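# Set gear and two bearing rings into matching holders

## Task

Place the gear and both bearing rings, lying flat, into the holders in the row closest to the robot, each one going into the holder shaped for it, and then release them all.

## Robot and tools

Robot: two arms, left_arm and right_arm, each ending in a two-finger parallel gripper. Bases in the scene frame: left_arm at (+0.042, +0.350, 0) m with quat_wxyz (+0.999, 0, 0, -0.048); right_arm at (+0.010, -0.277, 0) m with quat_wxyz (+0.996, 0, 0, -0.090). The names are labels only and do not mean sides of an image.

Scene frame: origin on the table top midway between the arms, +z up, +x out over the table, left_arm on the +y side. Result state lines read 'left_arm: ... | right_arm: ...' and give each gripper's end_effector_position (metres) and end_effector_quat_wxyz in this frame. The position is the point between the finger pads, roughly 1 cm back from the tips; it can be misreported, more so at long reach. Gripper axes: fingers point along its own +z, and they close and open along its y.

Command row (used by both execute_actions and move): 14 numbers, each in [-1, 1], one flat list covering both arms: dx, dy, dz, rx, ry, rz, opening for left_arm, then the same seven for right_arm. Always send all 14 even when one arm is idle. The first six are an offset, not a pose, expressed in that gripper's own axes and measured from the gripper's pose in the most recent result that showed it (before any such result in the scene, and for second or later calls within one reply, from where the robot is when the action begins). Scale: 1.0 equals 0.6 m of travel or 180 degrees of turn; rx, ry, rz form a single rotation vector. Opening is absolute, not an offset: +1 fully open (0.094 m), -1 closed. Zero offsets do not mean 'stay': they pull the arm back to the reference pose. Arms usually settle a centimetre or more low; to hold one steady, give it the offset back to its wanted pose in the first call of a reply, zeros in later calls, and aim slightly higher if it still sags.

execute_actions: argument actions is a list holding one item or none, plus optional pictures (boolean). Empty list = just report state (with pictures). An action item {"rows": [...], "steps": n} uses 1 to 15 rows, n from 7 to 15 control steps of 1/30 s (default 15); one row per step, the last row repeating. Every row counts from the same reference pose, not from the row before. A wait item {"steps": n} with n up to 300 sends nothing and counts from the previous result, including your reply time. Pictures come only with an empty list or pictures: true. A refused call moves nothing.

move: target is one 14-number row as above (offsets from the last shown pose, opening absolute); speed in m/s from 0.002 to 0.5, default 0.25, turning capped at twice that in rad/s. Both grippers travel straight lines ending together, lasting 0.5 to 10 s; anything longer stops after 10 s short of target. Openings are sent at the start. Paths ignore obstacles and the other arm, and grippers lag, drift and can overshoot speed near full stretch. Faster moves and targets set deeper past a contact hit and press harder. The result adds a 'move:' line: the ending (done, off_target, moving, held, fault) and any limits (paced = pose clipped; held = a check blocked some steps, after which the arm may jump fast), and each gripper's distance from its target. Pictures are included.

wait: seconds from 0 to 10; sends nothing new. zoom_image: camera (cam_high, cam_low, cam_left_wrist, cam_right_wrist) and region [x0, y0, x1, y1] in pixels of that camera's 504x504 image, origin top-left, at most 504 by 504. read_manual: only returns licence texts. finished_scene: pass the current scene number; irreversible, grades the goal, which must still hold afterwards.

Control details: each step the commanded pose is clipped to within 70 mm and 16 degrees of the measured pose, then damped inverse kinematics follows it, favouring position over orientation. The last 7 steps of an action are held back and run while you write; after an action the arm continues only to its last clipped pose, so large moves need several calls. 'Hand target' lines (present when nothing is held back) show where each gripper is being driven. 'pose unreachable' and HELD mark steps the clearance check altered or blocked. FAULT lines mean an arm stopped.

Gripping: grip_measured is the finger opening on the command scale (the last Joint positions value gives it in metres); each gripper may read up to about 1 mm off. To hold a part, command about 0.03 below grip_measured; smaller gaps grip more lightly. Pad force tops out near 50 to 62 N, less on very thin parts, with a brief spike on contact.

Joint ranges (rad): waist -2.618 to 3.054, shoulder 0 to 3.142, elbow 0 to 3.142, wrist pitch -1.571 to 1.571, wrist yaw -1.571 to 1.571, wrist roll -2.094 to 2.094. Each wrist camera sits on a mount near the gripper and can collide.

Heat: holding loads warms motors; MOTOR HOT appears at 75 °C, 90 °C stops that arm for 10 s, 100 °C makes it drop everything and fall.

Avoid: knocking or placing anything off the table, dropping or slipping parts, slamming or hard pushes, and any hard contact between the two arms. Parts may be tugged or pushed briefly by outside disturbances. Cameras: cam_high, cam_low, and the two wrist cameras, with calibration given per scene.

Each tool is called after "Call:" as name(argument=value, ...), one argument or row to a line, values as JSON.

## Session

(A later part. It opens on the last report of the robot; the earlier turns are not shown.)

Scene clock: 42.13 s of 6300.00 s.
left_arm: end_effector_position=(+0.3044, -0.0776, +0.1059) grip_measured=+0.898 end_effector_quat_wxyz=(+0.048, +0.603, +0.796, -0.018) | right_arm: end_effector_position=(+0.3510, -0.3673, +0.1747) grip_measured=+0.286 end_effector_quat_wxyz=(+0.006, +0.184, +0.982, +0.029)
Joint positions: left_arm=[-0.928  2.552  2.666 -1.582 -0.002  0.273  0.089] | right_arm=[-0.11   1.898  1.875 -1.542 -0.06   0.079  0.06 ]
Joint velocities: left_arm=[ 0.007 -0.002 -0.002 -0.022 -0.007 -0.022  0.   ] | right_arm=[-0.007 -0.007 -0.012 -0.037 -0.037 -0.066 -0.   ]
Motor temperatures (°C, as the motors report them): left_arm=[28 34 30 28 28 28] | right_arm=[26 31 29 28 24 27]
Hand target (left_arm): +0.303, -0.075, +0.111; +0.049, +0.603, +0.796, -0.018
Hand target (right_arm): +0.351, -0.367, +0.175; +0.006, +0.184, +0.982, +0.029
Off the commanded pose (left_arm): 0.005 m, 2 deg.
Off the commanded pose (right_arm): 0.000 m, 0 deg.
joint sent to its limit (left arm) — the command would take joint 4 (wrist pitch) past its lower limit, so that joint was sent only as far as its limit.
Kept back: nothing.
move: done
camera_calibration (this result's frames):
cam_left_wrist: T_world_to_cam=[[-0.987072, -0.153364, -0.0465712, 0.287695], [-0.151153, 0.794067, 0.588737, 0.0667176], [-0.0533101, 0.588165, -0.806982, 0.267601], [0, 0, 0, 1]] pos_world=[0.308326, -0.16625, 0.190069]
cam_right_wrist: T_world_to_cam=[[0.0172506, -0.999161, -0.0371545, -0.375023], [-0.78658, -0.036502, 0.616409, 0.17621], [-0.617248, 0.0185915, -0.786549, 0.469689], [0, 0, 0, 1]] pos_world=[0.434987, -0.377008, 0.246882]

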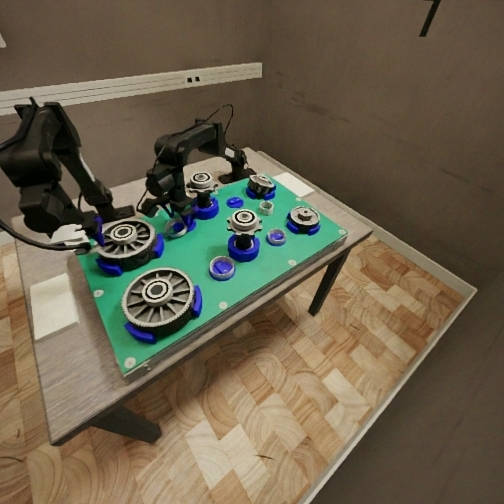

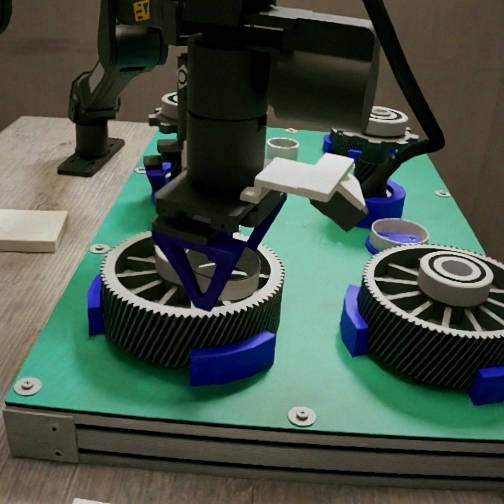

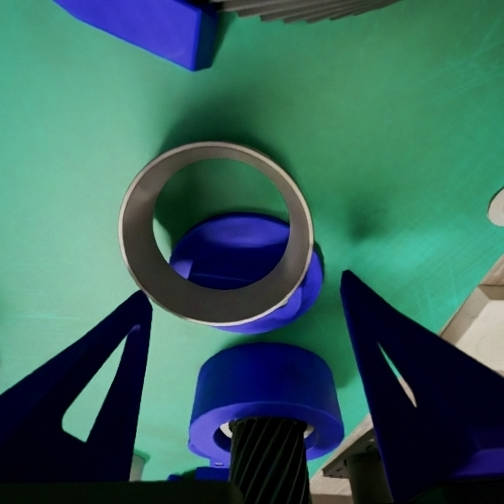

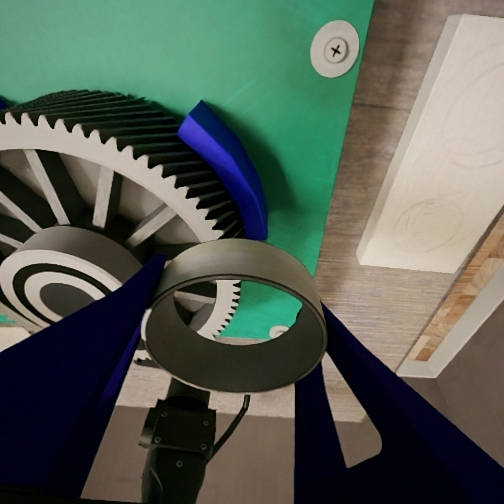

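Call:
move(
  target=[0,0,-0.22,0,0,0,1,0,0,-0.07,0,0,0,0.24],
)

Call:
move(
  target=[0.86,0.1,-0.1,0,0,-0.41,1,0,0,0,0,0,0,0.24],
  speed=0.35,
)

Scene clock: 43.57 s of 6300.00 s.
left_arm: end_effector_position=(+0.2956, -0.0632, +0.2341) grip_measured=+1.000 end_effector_quat_wxyz=(+0.169, +0.594, +0.784, -0.065) | right_arm: end_effector_position=(+0.3483, -0.3665, +0.1979) grip_measured=+0.286 end_effector_quat_wxyz=(+0.031, +0.183, +0.982, +0.027)
Joint positions: left_arm=[-0.928  2.27   2.646 -1.581 -0.002  0.273  0.094] | right_arm=[-0.11   1.857  1.913 -1.571 -0.06   0.079  0.06 ]
Joint velocities: left_arm=[-0.002 -0.007  0.007 -0.037  0.037 -0.051  0.   ] | right_arm=[-0.007 -0.002 -0.002  0.007  0.007  0.007 -0.001]
Motor temperatures (°C, as the motors report them): left_arm=[28 34 30 28 28 28] | right_arm=[26 32 29 28 24 27]
Hand target (left_arm): +0.297, -0.063, +0.235; +0.171, +0.592, +0.785, -0.066
Hand target (right_arm): +0.349, -0.370, +0.216; +0.061, +0.185, +0.980, +0.024
Off the commanded pose (left_arm): 0.005 m, 15 deg.
Off the commanded pose (right_arm): 0.019 m, 3 deg.
joint sent to its limit (left arm) — the command would take joint 4 (wrist pitch) past its lower limit, so that joint was sent only as far as its limit.
joint sent to its limit (right arm) — the command would take joint 4 (wrist pitch) past its lower limit, so that joint was sent only as far as its limit.
Kept back: nothing.
move: off_target (left_arm, right_arm)
camera_calibration (this result's frames):
cam_left_wrist: T_world_to_cam=[[-0.974019, -0.174779, -0.144009, 0.304794], [-0.217015, 0.902129, 0.372917, 0.0552552], [0.0647365, 0.394481, -0.916621, 0.340647], [0, 0, 0, 1]] pos_world=[0.286814, -0.130954, 0.335532]
cam_right_wrist: T_world_to_cam=[[0.0186981, -0.999594, -0.0215098, -0.377077], [-0.816034, -0.027688, 0.57734, 0.181092], [-0.577701, 0.00675754, -0.816221, 0.47399], [0, 0, 0, 1]] pos_world=[0.428652, -0.375112, 0.274218]

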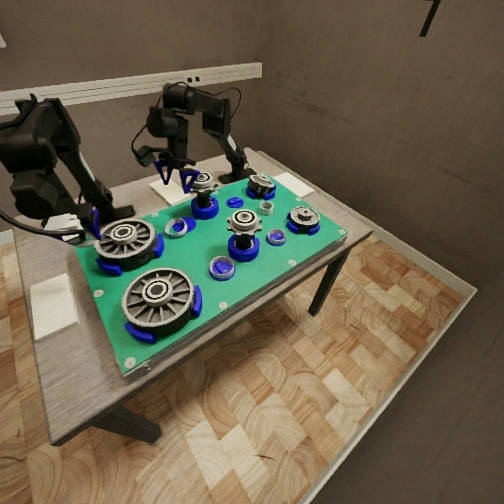

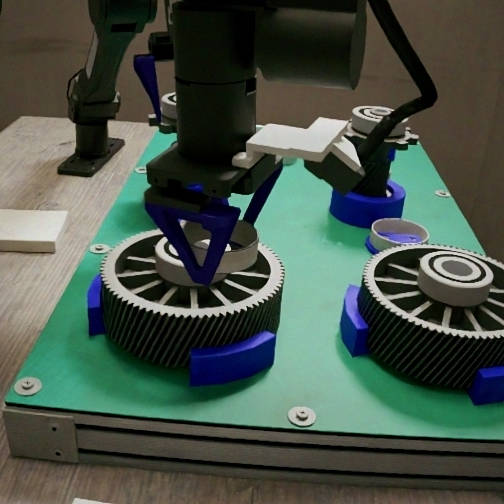

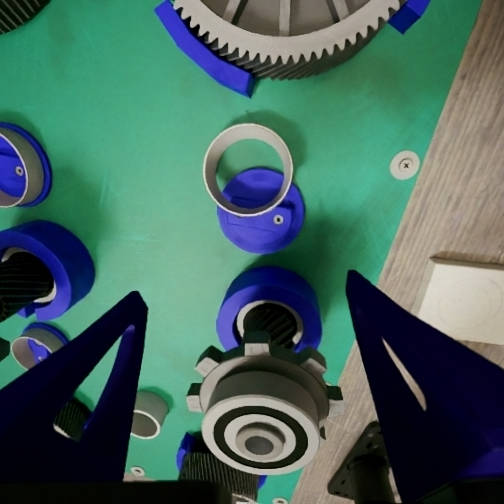

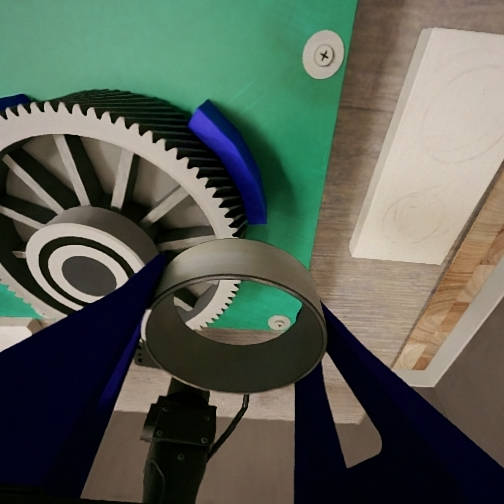

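Scene clock: 46.23 s of 6300.00 s.
left_arm: end_effector_position=(+0.2130, +0.4289, +0.1076) grip_measured=+1.000 end_effector_quat_wxyz=(+0.079, +0.002, +0.984, -0.161) | right_arm: end_effector_position=(+0.3483, -0.3665, +0.1979) grip_measured=+0.286 end_effector_quat_wxyz=(+0.031, +0.183, +0.982, +0.027)
Joint positions: left_arm=[ 0.85   1.322  0.961 -1.321  0.345  0.777  0.094] | right_arm=[-0.11   1.857  1.913 -1.571 -0.06   0.079  0.06 ]
Joint velocities: left_arm=[-0.002 -0.007  0.007 -0.022 -0.051 -0.007  0.   ] | right_arm=[ 0.012 -0.012 -0.002  0.007 -0.037  0.022 -0.   ]
Motor temperatures (°C, as the motors report them): left_arm=[28 34 29 28 29 28] | right_arm=[26 32 29 28 24 27]
Hand target (left_arm): +0.213, +0.431, +0.109; +0.085, +0.005, +0.983, -0.161
Hand target (right_arm): +0.348, -0.367, +0.198; +0.031, +0.183, +0.982, +0.027
Off the commanded pose (left_arm): 0.018 m, 2 deg.
Off the commanded pose (right_arm): 0.000 m, 0 deg.
Kept back: nothing.
move: off_target (left_arm); limits=paced
camera_calibration (this result's frames):
cam_left_wrist: T_world_to_cam=[[-0.148359, -0.945018, 0.29143, 0.399766], [-0.834649, 0.277714, 0.475644, 0.0289014], [-0.530426, -0.172676, -0.829959, 0.396643], [0, 0, 0, 1]] pos_world=[0.293821, 0.43825, 0.198947]
cam_right_wrist: T_world_to_cam=[[0.0186981, -0.999594, -0.0215098, -0.377077], [-0.816034, -0.027688, 0.57734, 0.181092], [-0.577701, 0.00675754, -0.816221, 0.47399], [0, 0, 0, 1]] pos_world=[0.428652, -0.375112, 0.274218]

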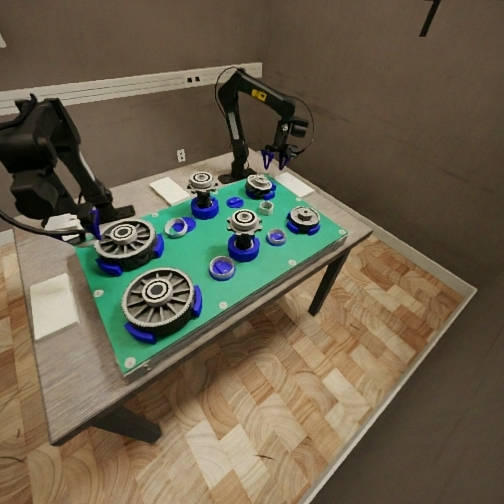

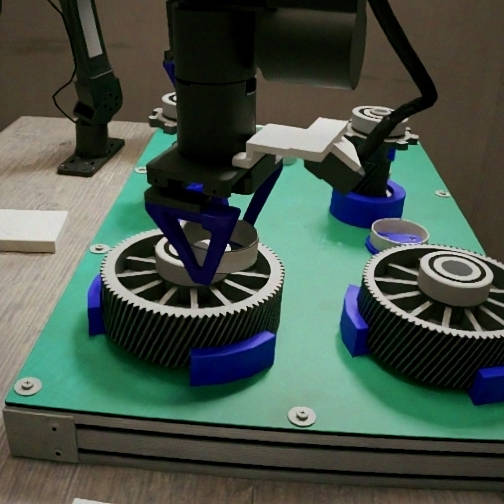

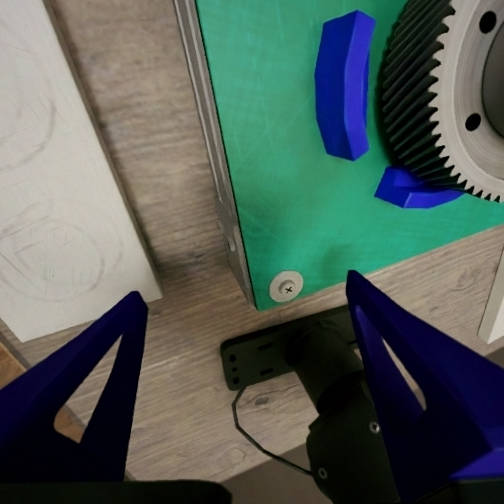

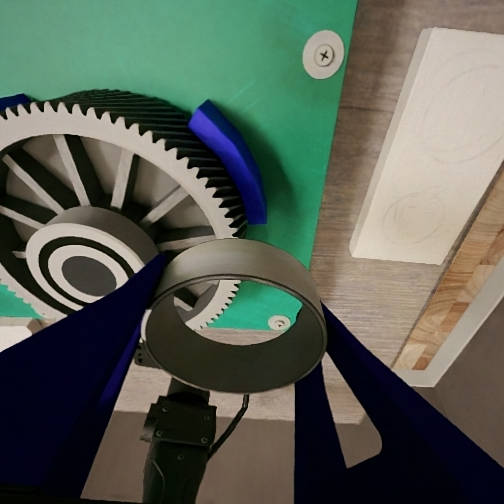

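Call:
move(
  target=[-0.072,-0.093,-0.117,-0.103,0.05,0,1,0.573,0.378,0.028,0.017,0.02,-0.117,0.24],
)

Call:
move(
  target=[-0.06,-0.19,0,0,0,0,1,0,0,0.15,0,0,0,0.24],
  speed=0.15,
)

Scene clock: 49.27 s of 6300.00 s.
left_arm: end_effector_position=(+0.2392, +0.4040, +0.1920) grip_measured=+1.000 end_effector_quat_wxyz=(+0.011, +0.001, +1.000, +0.003) | right_arm: end_effector_position=(+0.1031, -0.0331, +0.1728) grip_measured=+0.286 end_effector_quat_wxyz=(-0.011, -0.003, +1.000, -0.007)
Joint positions: left_arm=[ 0.359  1.323  1.347 -1.571 -0.001  0.265  0.094] | right_arm=[ 1.374  1.562  1.476 -1.506 -0.015  1.187  0.06 ]
Joint velocities: left_arm=[ 0.007  0.012 -0.002 -0.007  0.066  0.007  0.   ] | right_arm=[-0.002 -0.007 -0.002 -0.007  0.051 -0.066 -0.   ]
Motor temperatures (°C, as the motors report them): left_arm=[28 32 30 28 29 28] | right_arm=[26 31 29 28 24 27]
Hand target (left_arm): +0.241, +0.403, +0.198; +0.017, +0.001, +1.000, +0.007
Hand target (right_arm): +0.107, -0.028, +0.181; +0.001, +0.000, +1.000, +0.005
Off the commanded pose (left_arm): 0.008 m, 1 deg.
Off the commanded pose (right_arm): 0.009 m, 2 deg.
joint sent to its limit (left arm) — the command would take joint 4 (wrist pitch) past its lower limit, so that joint was sent only as far as its limit.
Kept back: nothing.
move: done
camera_calibration (this result's frames):
cam_left_wrist: T_world_to_cam=[[-0.123549, -0.992235, -0.0143537, 0.42736], [-0.758041, 0.0850337, 0.646639, 0.0442421], [-0.640398, 0.0907723, -0.762661, 0.383235], [0, 0, 0, 1]] pos_world=[0.33176, 0.385492, 0.269804]
cam_right_wrist: T_world_to_cam=[[0.383576, -0.92322, 0.0231033, -0.0824846], [-0.704073, -0.276153, 0.654233, -0.0283616], [-0.597621, -0.267214, -0.75594, 0.292208], [0, 0, 0, 1]] pos_world=[0.1863, -0.00590155, 0.241352]

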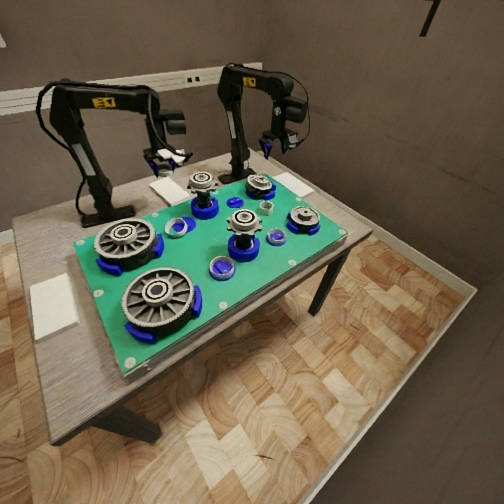

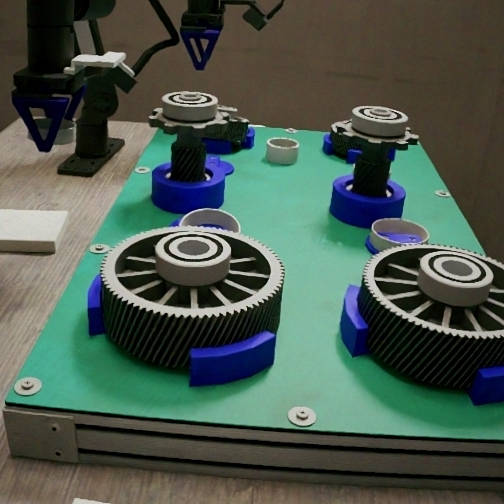

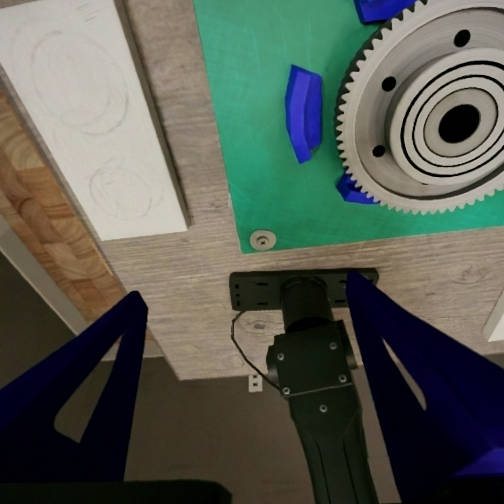

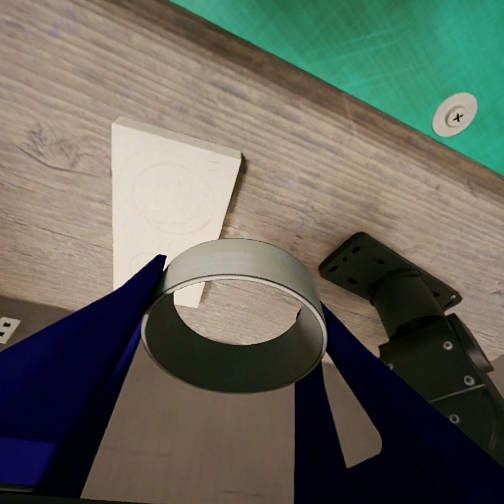

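Scene clock: 50.67 s of 6300.00 s.
left_arm: end_effector_position=(+0.2682, +0.2959, +0.1887) grip_measured=+1.000 end_effector_quat_wxyz=(-0.003, +0.003, +1.000, +0.006) | right_arm: end_effector_position=(+0.1012, -0.0368, +0.0834) grip_measured=+0.286 end_effector_quat_wxyz=(-0.013, -0.003, +1.000, -0.011)
Joint positions: left_arm=[-0.151  1.452  1.437 -1.564 -0.011 -0.24   0.094] | right_arm=[ 1.374  1.562  1.119 -1.157 -0.017  1.187  0.06 ]
Joint velocities: left_arm=[ 0.002  0.007 -0.007  0.037 -0.095 -0.066  0.   ] | right_arm=[ 0.002  0.002 -0.007  0.007 -0.066 -0.007 -0.   ]
Motor temperatures (°C, as the motors report them): left_arm=[28 32 30 28 29 28] | right_arm=[26 31 29 28 24 27]
Hand target (left_arm): +0.276, +0.293, +0.194; +0.015, +0.001, +1.000, +0.006
Hand target (right_arm): +0.101, -0.034, +0.083; -0.011, -0.003, +1.000, -0.007
Off the commanded pose (left_arm): 0.010 m, 2 deg.
Off the commanded pose (right_arm): 0.003 m, 0 deg.
Kept back: nothing.
move: done
camera_calibration (this result's frames):
cam_left_wrist: T_world_to_cam=[[-0.128036, -0.991634, -0.0164182, 0.325079], [-0.739442, 0.0844158, 0.667907, 0.0687596], [-0.660933, 0.0976567, -0.744063, 0.409019], [0, 0, 0, 1]] pos_world=[0.3628, 0.276611, 0.263748]
cam_right_wrist: T_world_to_cam=[[0.38365, -0.923068, 0.0275156, -0.0835706], [-0.700982, -0.27169, 0.6594, 0.0271897], [-0.601196, -0.272267, -0.751288, 0.22228], [0, 0, 0, 1]] pos_world=[0.184755, -0.00923473, 0.151367]

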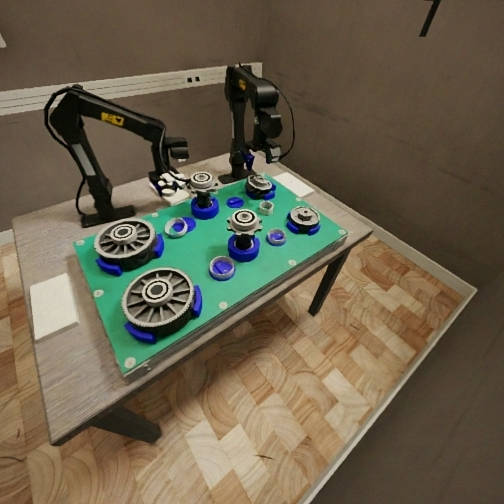

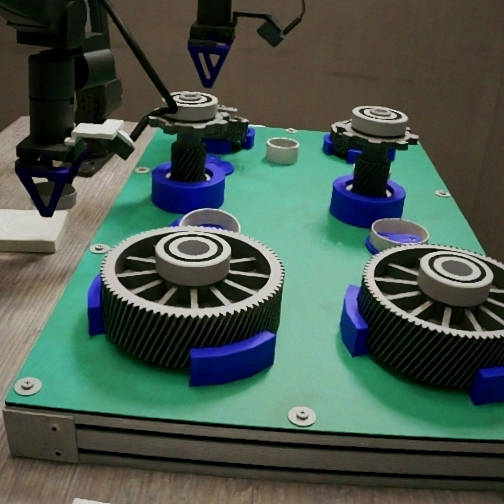

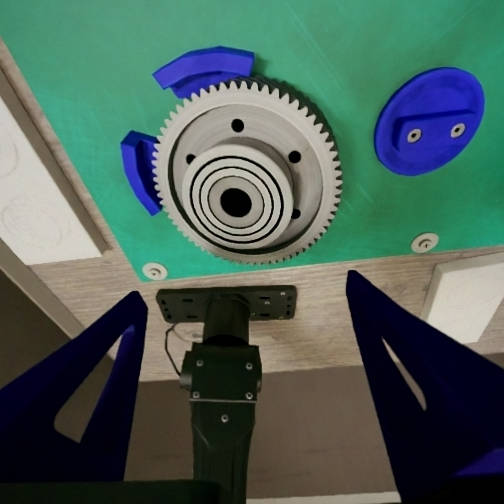

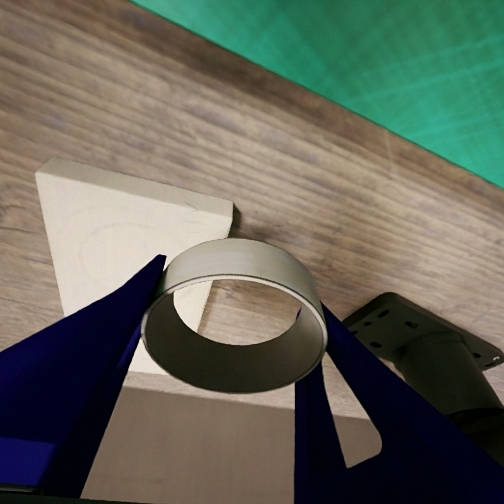

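Call:
move(
  target=[-0.035,0,0.065,0,0,0,1,-0.01,0.08,0.04,0,0,0,0.24],
  speed=0.08,
)

Scene clock: 52.03 s of 6300.00 s.
left_arm: end_effector_position=(+0.2863, +0.2937, +0.1540) grip_measured=+1.000 end_effector_quat_wxyz=(-0.005, +0.003, +1.000, +0.007) | right_arm: end_effector_position=(+0.1032, -0.0021, +0.0503) grip_measured=+0.286 end_effector_quat_wxyz=(-0.021, -0.003, +0.999, -0.029)
Joint positions: left_arm=[-0.142  1.503  1.344 -1.424 -0.011 -0.231  0.094] | right_arm=[ 1.41   1.756  1.193 -1.077 -0.021  1.223  0.06 ]
Joint velocities: left_arm=[-0.002  0.017 -0.007 -0.037  0.007  0.007  0.   ] | right_arm=[-0.017 -0.002 -0.017 -0.037 -0.037 -0.022  0.   ]
Motor temperatures (°C, as the motors report them): left_arm=[28 32 30 28 29 28] | right_arm=[27 31 29 28 24 27]
Hand target (left_arm): +0.289, +0.296, +0.150; -0.003, +0.003, +1.000, +0.006
Hand target (right_arm): +0.106, +0.011, +0.058; -0.014, -0.003, +1.000, -0.010
Off the commanded pose (left_arm): 0.006 m, 0 deg.
Off the commanded pose (right_arm): 0.015 m, 2 deg.
Kept back: nothing.
move: off_target (right_arm)
camera_calibration (this result's frames):
cam_left_wrist: T_world_to_cam=[[-0.128486, -0.991562, -0.0171885, 0.324855], [-0.736662, 0.0838241, 0.671046, 0.104358], [-0.663943, 0.0988825, -0.741217, 0.395501], [0, 0, 0, 1]] pos_world=[0.381207, 0.274258, 0.228707]
cam_right_wrist: T_world_to_cam=[[0.383819, -0.921773, 0.0549346, -0.0527141], [-0.690498, -0.247001, 0.679855, 0.0577738], [-0.613103, -0.298873, -0.731286, 0.208248], [0, 0, 0, 1]] pos_world=[0.187803, 0.0279195, 0.115907]

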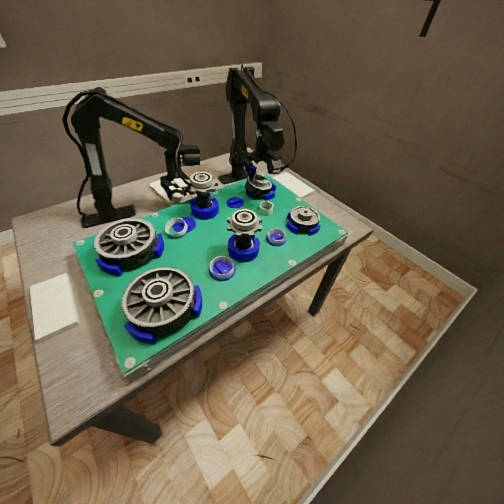

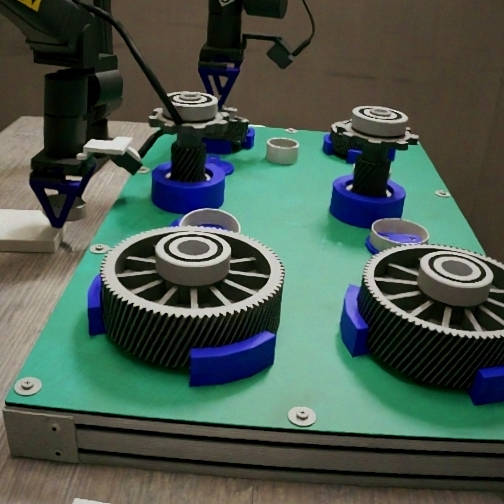

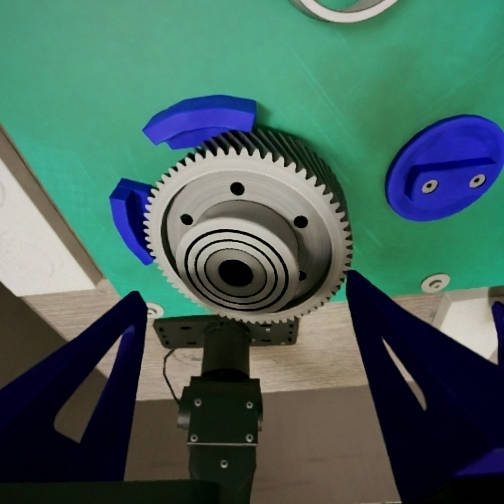

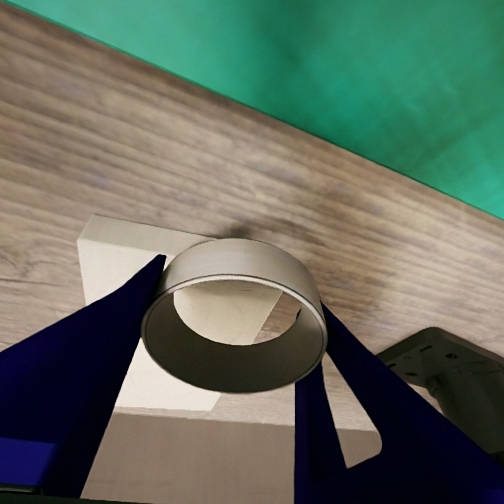

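Call:
move(
  target=[0.005,0.004,0.045,0,0,0,0.7,0.015,0.06,-0.015,0,0,0,0.24],
  speed=0.05,
)

Scene clock: 53.37 s of 6300.00 s.
left_arm: end_effector_position=(+0.2812, +0.2958, +0.1320) grip_measured=+0.701 end_effector_quat_wxyz=(-0.013, +0.003, +1.000, +0.011) | right_arm: end_effector_position=(+0.0940, +0.0276, +0.0505) grip_measured=+0.286 end_effector_quat_wxyz=(-0.024, -0.004, +0.999, -0.034)
Joint positions: left_arm=[-0.142  1.496  1.249 -1.354 -0.016 -0.231  0.08 ] | right_arm=[ 1.465  1.859  1.323 -1.114 -0.027  1.276  0.06 ]
Joint velocities: left_arm=[ 0.007  0.002 -0.002 -0.007 -0.022 -0.081  0.001] | right_arm=[ 0.012 -0.002 -0.022 -0.022 -0.051 -0.037  0.   ]
Motor temperatures (°C, as the motors report them): left_arm=[28 31 29 28 29 28] | right_arm=[27 31 29 28 24 27]
Hand target (left_arm): +0.283, +0.296, +0.127; -0.005, +0.003, +1.000, +0.007
Hand target (right_arm): +0.094, +0.034, +0.057; -0.021, -0.003, +0.999, -0.028
Off the commanded pose (left_arm): 0.005 m, 1 deg.
Off the commanded pose (right_arm): 0.010 m, 1 deg.
Kept back: nothing.
move: done
camera_calibration (this result's frames):
cam_left_wrist: T_world_to_cam=[[-0.129279, -0.991328, -0.0235858, 0.326876], [-0.726051, 0.0784303, 0.683153, 0.112233], [-0.675379, 0.105442, -0.729894, 0.375342], [0, 0, 0, 1]] pos_world=[0.377243, 0.275663, 0.204997]
cam_right_wrist: T_world_to_cam=[[0.386005, -0.92035, 0.0629015, -0.0224539], [-0.685685, -0.240633, 0.686974, 0.0576598], [-0.61712, -0.308306, -0.723955, 0.211869], [0, 0, 0, 1]] pos_world=[0.178953, 0.05853, 0.115186]

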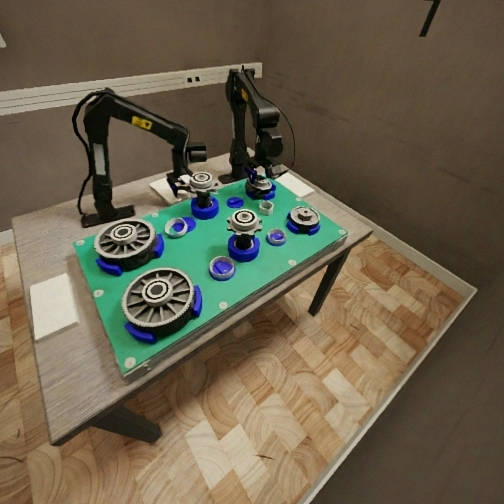

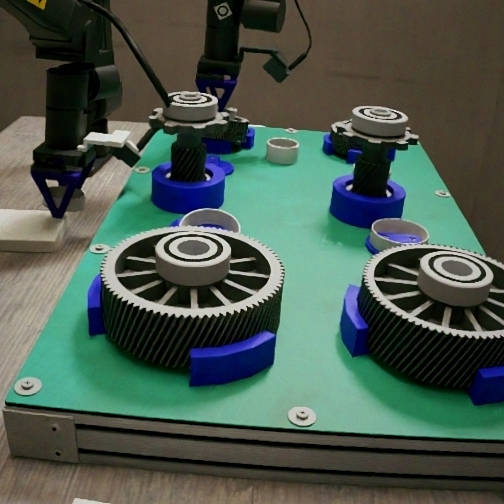

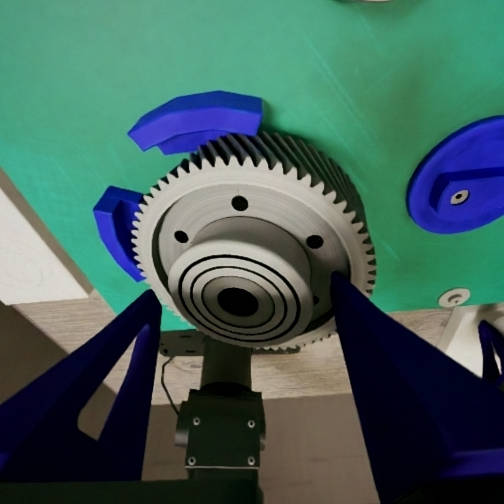

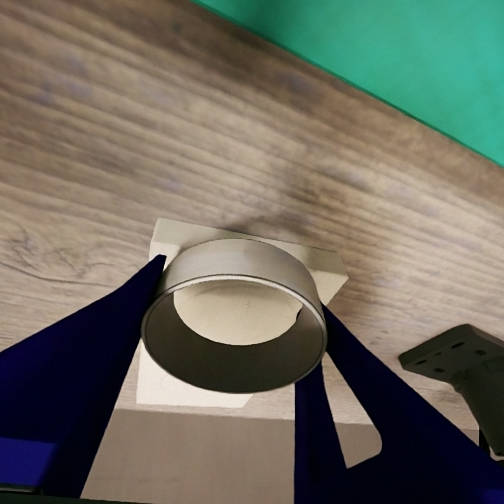

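Call:
move(
  target=[0.005,0,0.035,0,0,0,0.6,0.01,0,0.02,0,0,0,0.24],
  speed=0.03,
)

Call:
move(
  target=[0,0,0,0,0,0,0.05,0,0,0,0,0,0,0.8],
)

Scene clock: 54.53 s of 6300.00 s.
left_arm: end_effector_position=(+0.2806, +0.2953, +0.1302) grip_measured=+0.601 end_effector_quat_wxyz=(+0.003, +0.003, +1.000, +0.006) | right_arm: end_effector_position=(+0.0893, +0.0255, +0.0411) grip_measured=+0.286 end_effector_quat_wxyz=(-0.026, -0.003, +0.999, -0.035)
Joint positions: left_arm=[-0.142  1.463  1.213 -1.318 -0.012 -0.231  0.075] | right_arm=[ 1.476  1.859  1.284 -1.076 -0.03   1.287  0.06 ]
Joint velocities: left_arm=[ 0.007 -0.007 -0.002 -0.037  0.007  0.007  0.001] | right_arm=[ 0.002  0.007 -0.012  0.037  0.051 -0.051 -0.   ]
Motor temperatures (°C, as the motors report them): left_arm=[28 31 29 28 29 28] | right_arm=[27 31 29 28 24 27]
Hand target (left_arm): +0.277, +0.296, +0.112; -0.013, +0.003, +1.000, +0.011
Hand target (right_arm): +0.087, +0.027, +0.039; -0.024, -0.003, +0.999, -0.034
Off the commanded pose (left_arm): 0.019 m, 2 deg.
Off the commanded pose (right_arm): 0.003 m, 0 deg.
Kept back: nothing.
move: off_target (left_arm)
camera_calibration (this result's frames):
cam_left_wrist: T_world_to_cam=[[-0.128609, -0.991556, -0.0166286, 0.325251], [-0.746917, 0.0858204, 0.659355, 0.119817], [-0.652361, 0.0972189, -0.751648, 0.372486], [0, 0, 0, 1]] pos_world=[0.374319, 0.276009, 0.206384]
cam_right_wrist: T_world_to_cam=[[0.385614, -0.920548, 0.0623912, -0.0219441], [-0.684195, -0.239929, 0.688702, 0.0601717], [-0.619014, -0.308261, -0.722355, 0.201636], [0, 0, 0, 1]] pos_world=[0.174447, 0.0563928, 0.105581]

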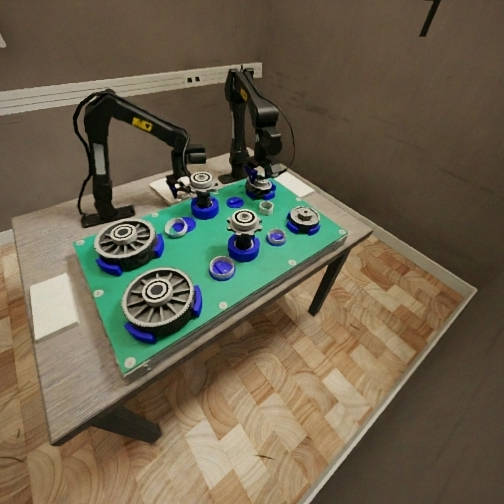

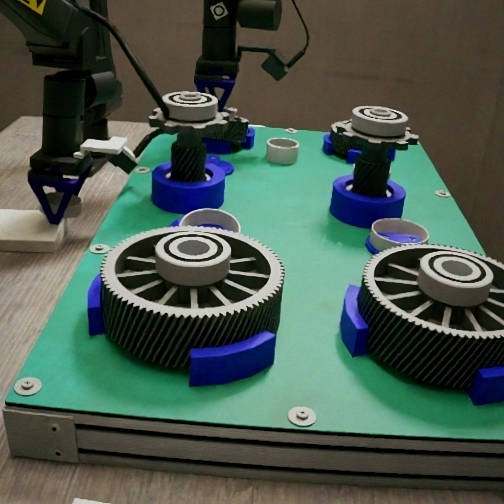

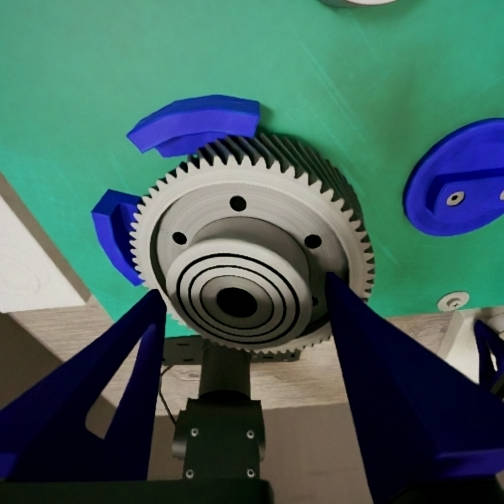

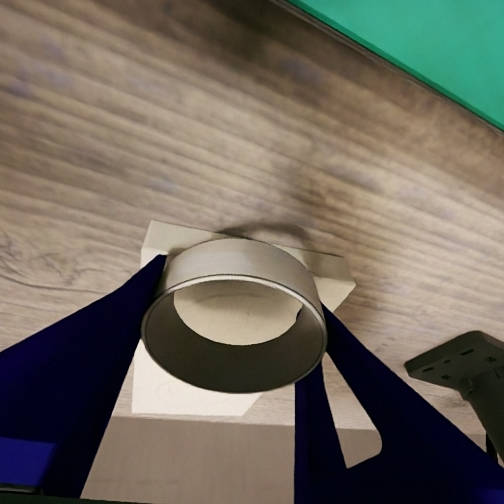

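Scene clock: 55.03 s of 6300.00 s.
left_arm: end_effector_position=(+0.2807, +0.2956, +0.1306) grip_measured=+0.247 end_effector_quat_wxyz=(+0.004, +0.003, +1.000, +0.006) | right_arm: end_effector_position=(+0.0891, +0.0256, +0.0411) grip_measured=+0.798 end_effector_quat_wxyz=(-0.026, -0.003, +0.999, -0.034)
Joint positions: left_arm=[-0.141  1.462  1.214 -1.318 -0.013 -0.232  0.059] | right_arm=[ 1.476  1.859  1.284 -1.076 -0.032  1.287  0.084]
Joint velocities: left_arm=[-0.007  0.007 -0.012 -0.037  0.022 -0.022 -0.001] | right_arm=[-0.012 -0.002 -0.012  0.007  0.022 -0.125 -0.   ]
Motor temperatures (°C, as the motors report them): left_arm=[28 31 29 28 29 28] | right_arm=[27 31 29 28 24 27]
Hand target (left_arm): +0.281, +0.295, +0.130; +0.003, +0.003, +1.000, +0.006
Hand target (right_arm): +0.089, +0.025, +0.041; -0.026, -0.003, +0.999, -0.035
Off the commanded pose (left_arm): 0.000 m, 0 deg.
Off the commanded pose (right_arm): 0.000 m, 0 deg.
Kept back: nothing.
move: done
camera_calibration (this result's frames):
cam_left_wrist: T_world_to_cam=[[-0.127067, -0.991751, -0.0168378, 0.325154], [-0.748089, 0.0846741, 0.658174, 0.120489], [-0.651319, 0.0962287, -0.752678, 0.372954], [0, 0, 0, 1]] pos_world=[0.374365, 0.27638, 0.206886]
cam_right_wrist: T_world_to_cam=[[0.385592, -0.920621, 0.0614452, -0.0217323], [-0.683216, -0.240131, 0.689603, 0.0598859], [-0.620109, -0.307886, -0.721576, 0.201559], [0, 0, 0, 1]] pos_world=[0.174283, 0.0564303, 0.105478]

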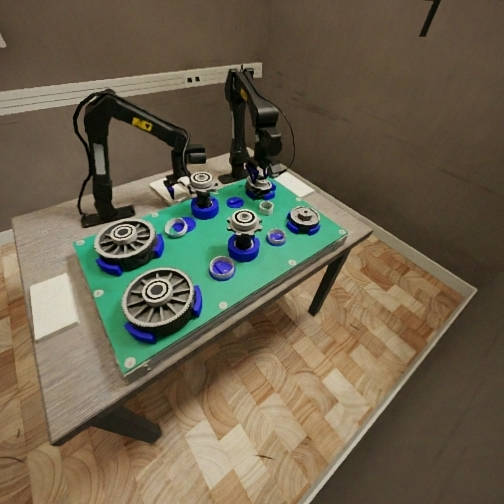

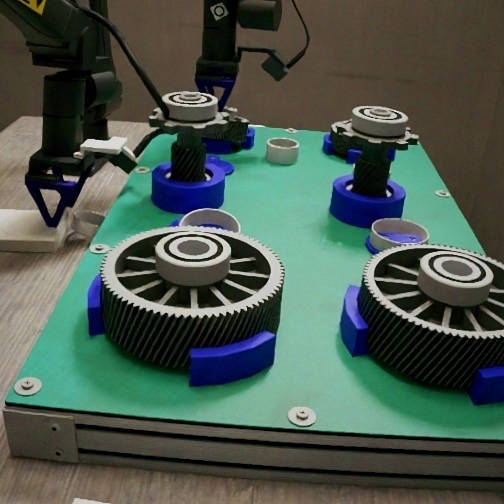

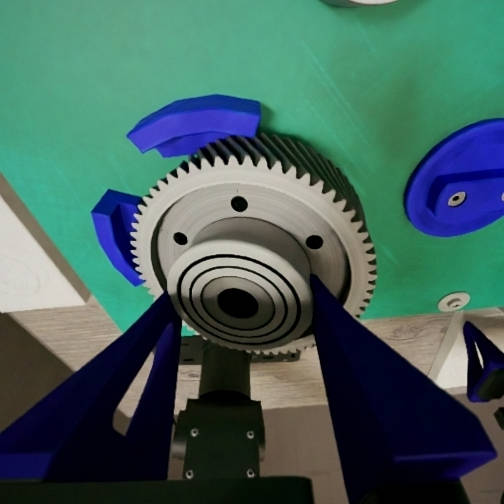

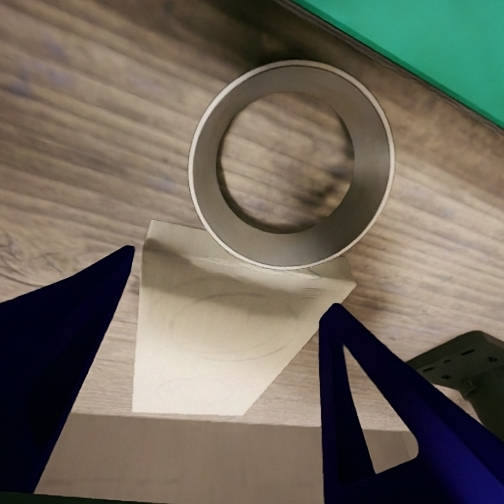

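Call:
move(
  target=[-0.022,0.033,-0.02,0,0,0,0.19,0,-0.1,-0.2,0,0,0,1],
  speed=0.12,
)

Scene clock: 57.17 s of 6300.00 s.
left_arm: end_effector_position=(+0.2811, +0.3048, +0.1322) grip_measured=+0.243 end_effector_quat_wxyz=(-0.022, +0.003, +1.000, -0.009) | right_arm: end_effector_position=(+0.0924, -0.0280, +0.1527) grip_measured=+1.000 end_effector_quat_wxyz=(-0.037, -0.004, +0.998, -0.053)
Joint positions: left_arm=[-0.077  1.498  1.252 -1.364  0.025 -0.166  0.058] | right_arm=[ 1.407  1.655  1.484 -1.525 -0.033  1.216  0.094]
Joint velocities: left_arm=[-0.007 -0.022  0.012  0.051  0.022  0.081  0.   ] | right_arm=[ 0.007 -0.017 -0.002  0.037 -0.066  0.095  0.   ]
Motor temperatures (°C, as the motors report them): left_arm=[28 31 30 28 29 28] | right_arm=[27 31 29 28 24 27]
Hand target (left_arm): +0.293, +0.315, +0.143; +0.003, +0.002, +1.000, +0.006
Hand target (right_arm): +0.097, -0.027, +0.165; -0.026, -0.003, +0.999, -0.035
Off the commanded pose (left_arm): 0.020 m, 3 deg.
Off the commanded pose (right_arm): 0.013 m, 2 deg.
Kept back: nothing.
move: off_target (left_arm, right_arm)
camera_calibration (this result's frames):
cam_left_wrist: T_world_to_cam=[[-0.127159, -0.991716, 0.0181914, 0.329799], [-0.713803, 0.104228, 0.692547, 0.0987016], [-0.688706, 0.0750786, -0.721143, 0.386323], [0, 0, 0, 1]] pos_world=[0.378454, 0.287775, 0.204239]
cam_right_wrist: T_world_to_cam=[[0.388788, -0.917116, 0.0879926, -0.0834741], [-0.668122, -0.214888, 0.712345, -0.0317878], [-0.634395, -0.335741, -0.696291, 0.264295], [0, 0, 0, 1]] pos_world=[0.178883, 0.00534864, 0.214016]

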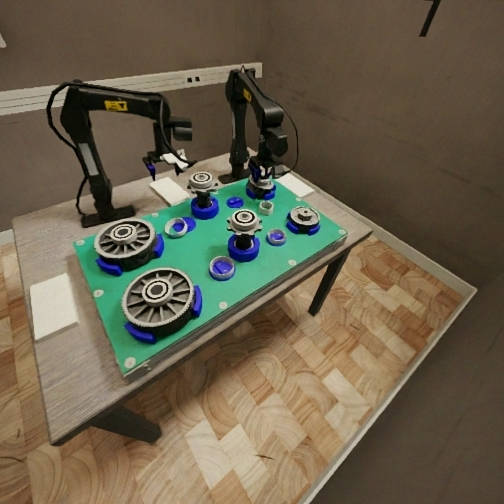

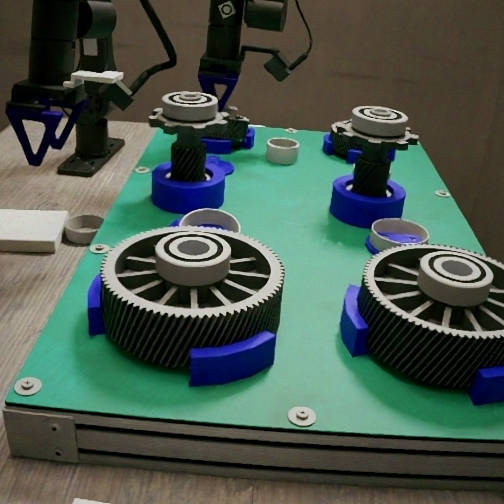

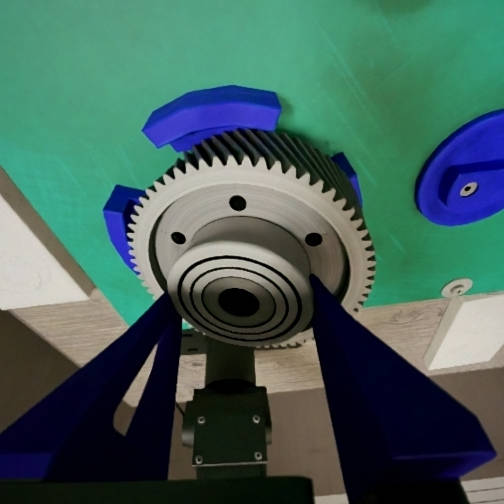

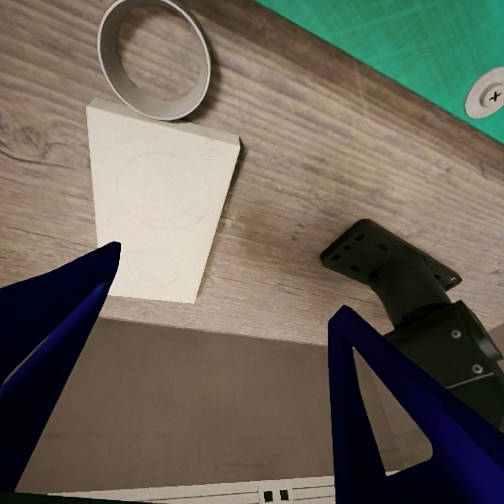

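Call:
move(
  target=[-0.05,0.01,-0.035,0,-0.014,0,0.19,-0.37,-0.12,-0.03,-0.03,-0.01,0.415,1],
  speed=0.2,
)

Scene clock: 61.73 s of 6300.00 s.
left_arm: end_effector_position=(+0.2818, +0.3045, +0.1340) grip_measured=+0.242 end_effector_quat_wxyz=(-0.067, +0.004, +0.998, -0.012) | right_arm: end_effector_position=(+0.3120, -0.0956, +0.1544) grip_measured=+1.000 end_effector_quat_wxyz=(+0.009, +0.597, +0.801, -0.025)
Joint positions: left_arm=[-0.062  1.584  1.334 -1.45   0.045 -0.147  0.058] | right_arm=[ 0.738  1.931  1.838 -1.518  0.035  1.839  0.094]
Joint velocities: left_arm=[-0.007 -0.002  0.007  0.051  0.095  0.022 -0.   ] | right_arm=[-0.012  0.007  0.012 -0.022 -0.037  0.007  0.   ]
Motor temperatures (°C, as the motors report them): left_arm=[28 30 31 28 29 28] | right_arm=[27 31 29 28 24 27]
Hand target (left_arm): +0.309, +0.311, +0.154; +0.000, +0.001, +1.000, -0.008
Hand target (right_arm): +0.318, -0.098, +0.160; +0.019, +0.603, +0.797, -0.022
Off the commanded pose (left_arm): 0.036 m, 8 deg.
Off the commanded pose (right_arm): 0.008 m, 1 deg.
Kept back: nothing.
move: off_target (left_arm)
camera_calibration (this result's frames):
cam_left_wrist: T_world_to_cam=[[-0.127458, -0.991168, 0.0366087, 0.327023], [-0.647665, 0.111126, 0.753778, 0.0690875], [-0.751189, 0.0723646, -0.656109, 0.397781], [0, 0, 0, 1]] pos_world=[0.385236, 0.287672, 0.196939]
cam_right_wrist: T_world_to_cam=[[-0.778911, -0.624049, 0.0621354, 0.16535], [-0.465222, 0.64141, 0.61005, 0.133561], [-0.420556, 0.446268, -0.789923, 0.404653], [0, 0, 0, 1]] pos_world=[0.361107, -0.163065, 0.227892]

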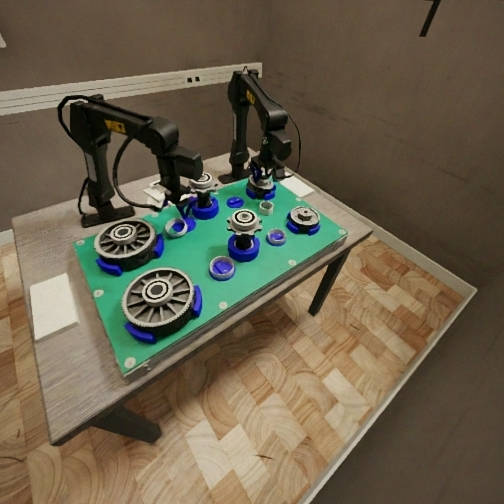

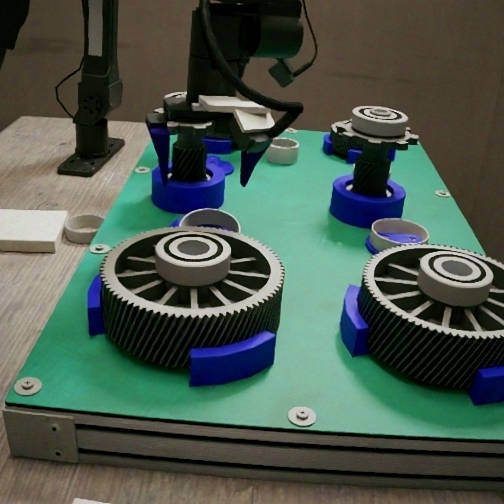

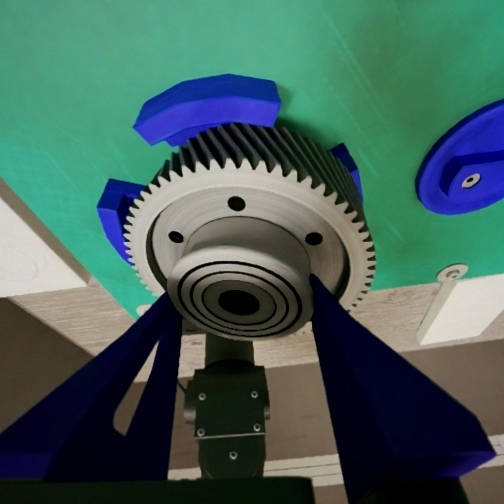

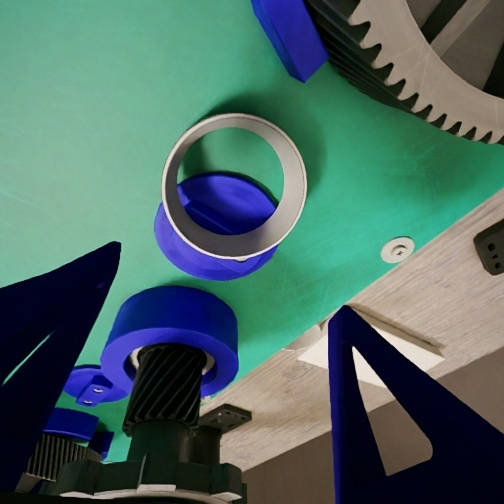

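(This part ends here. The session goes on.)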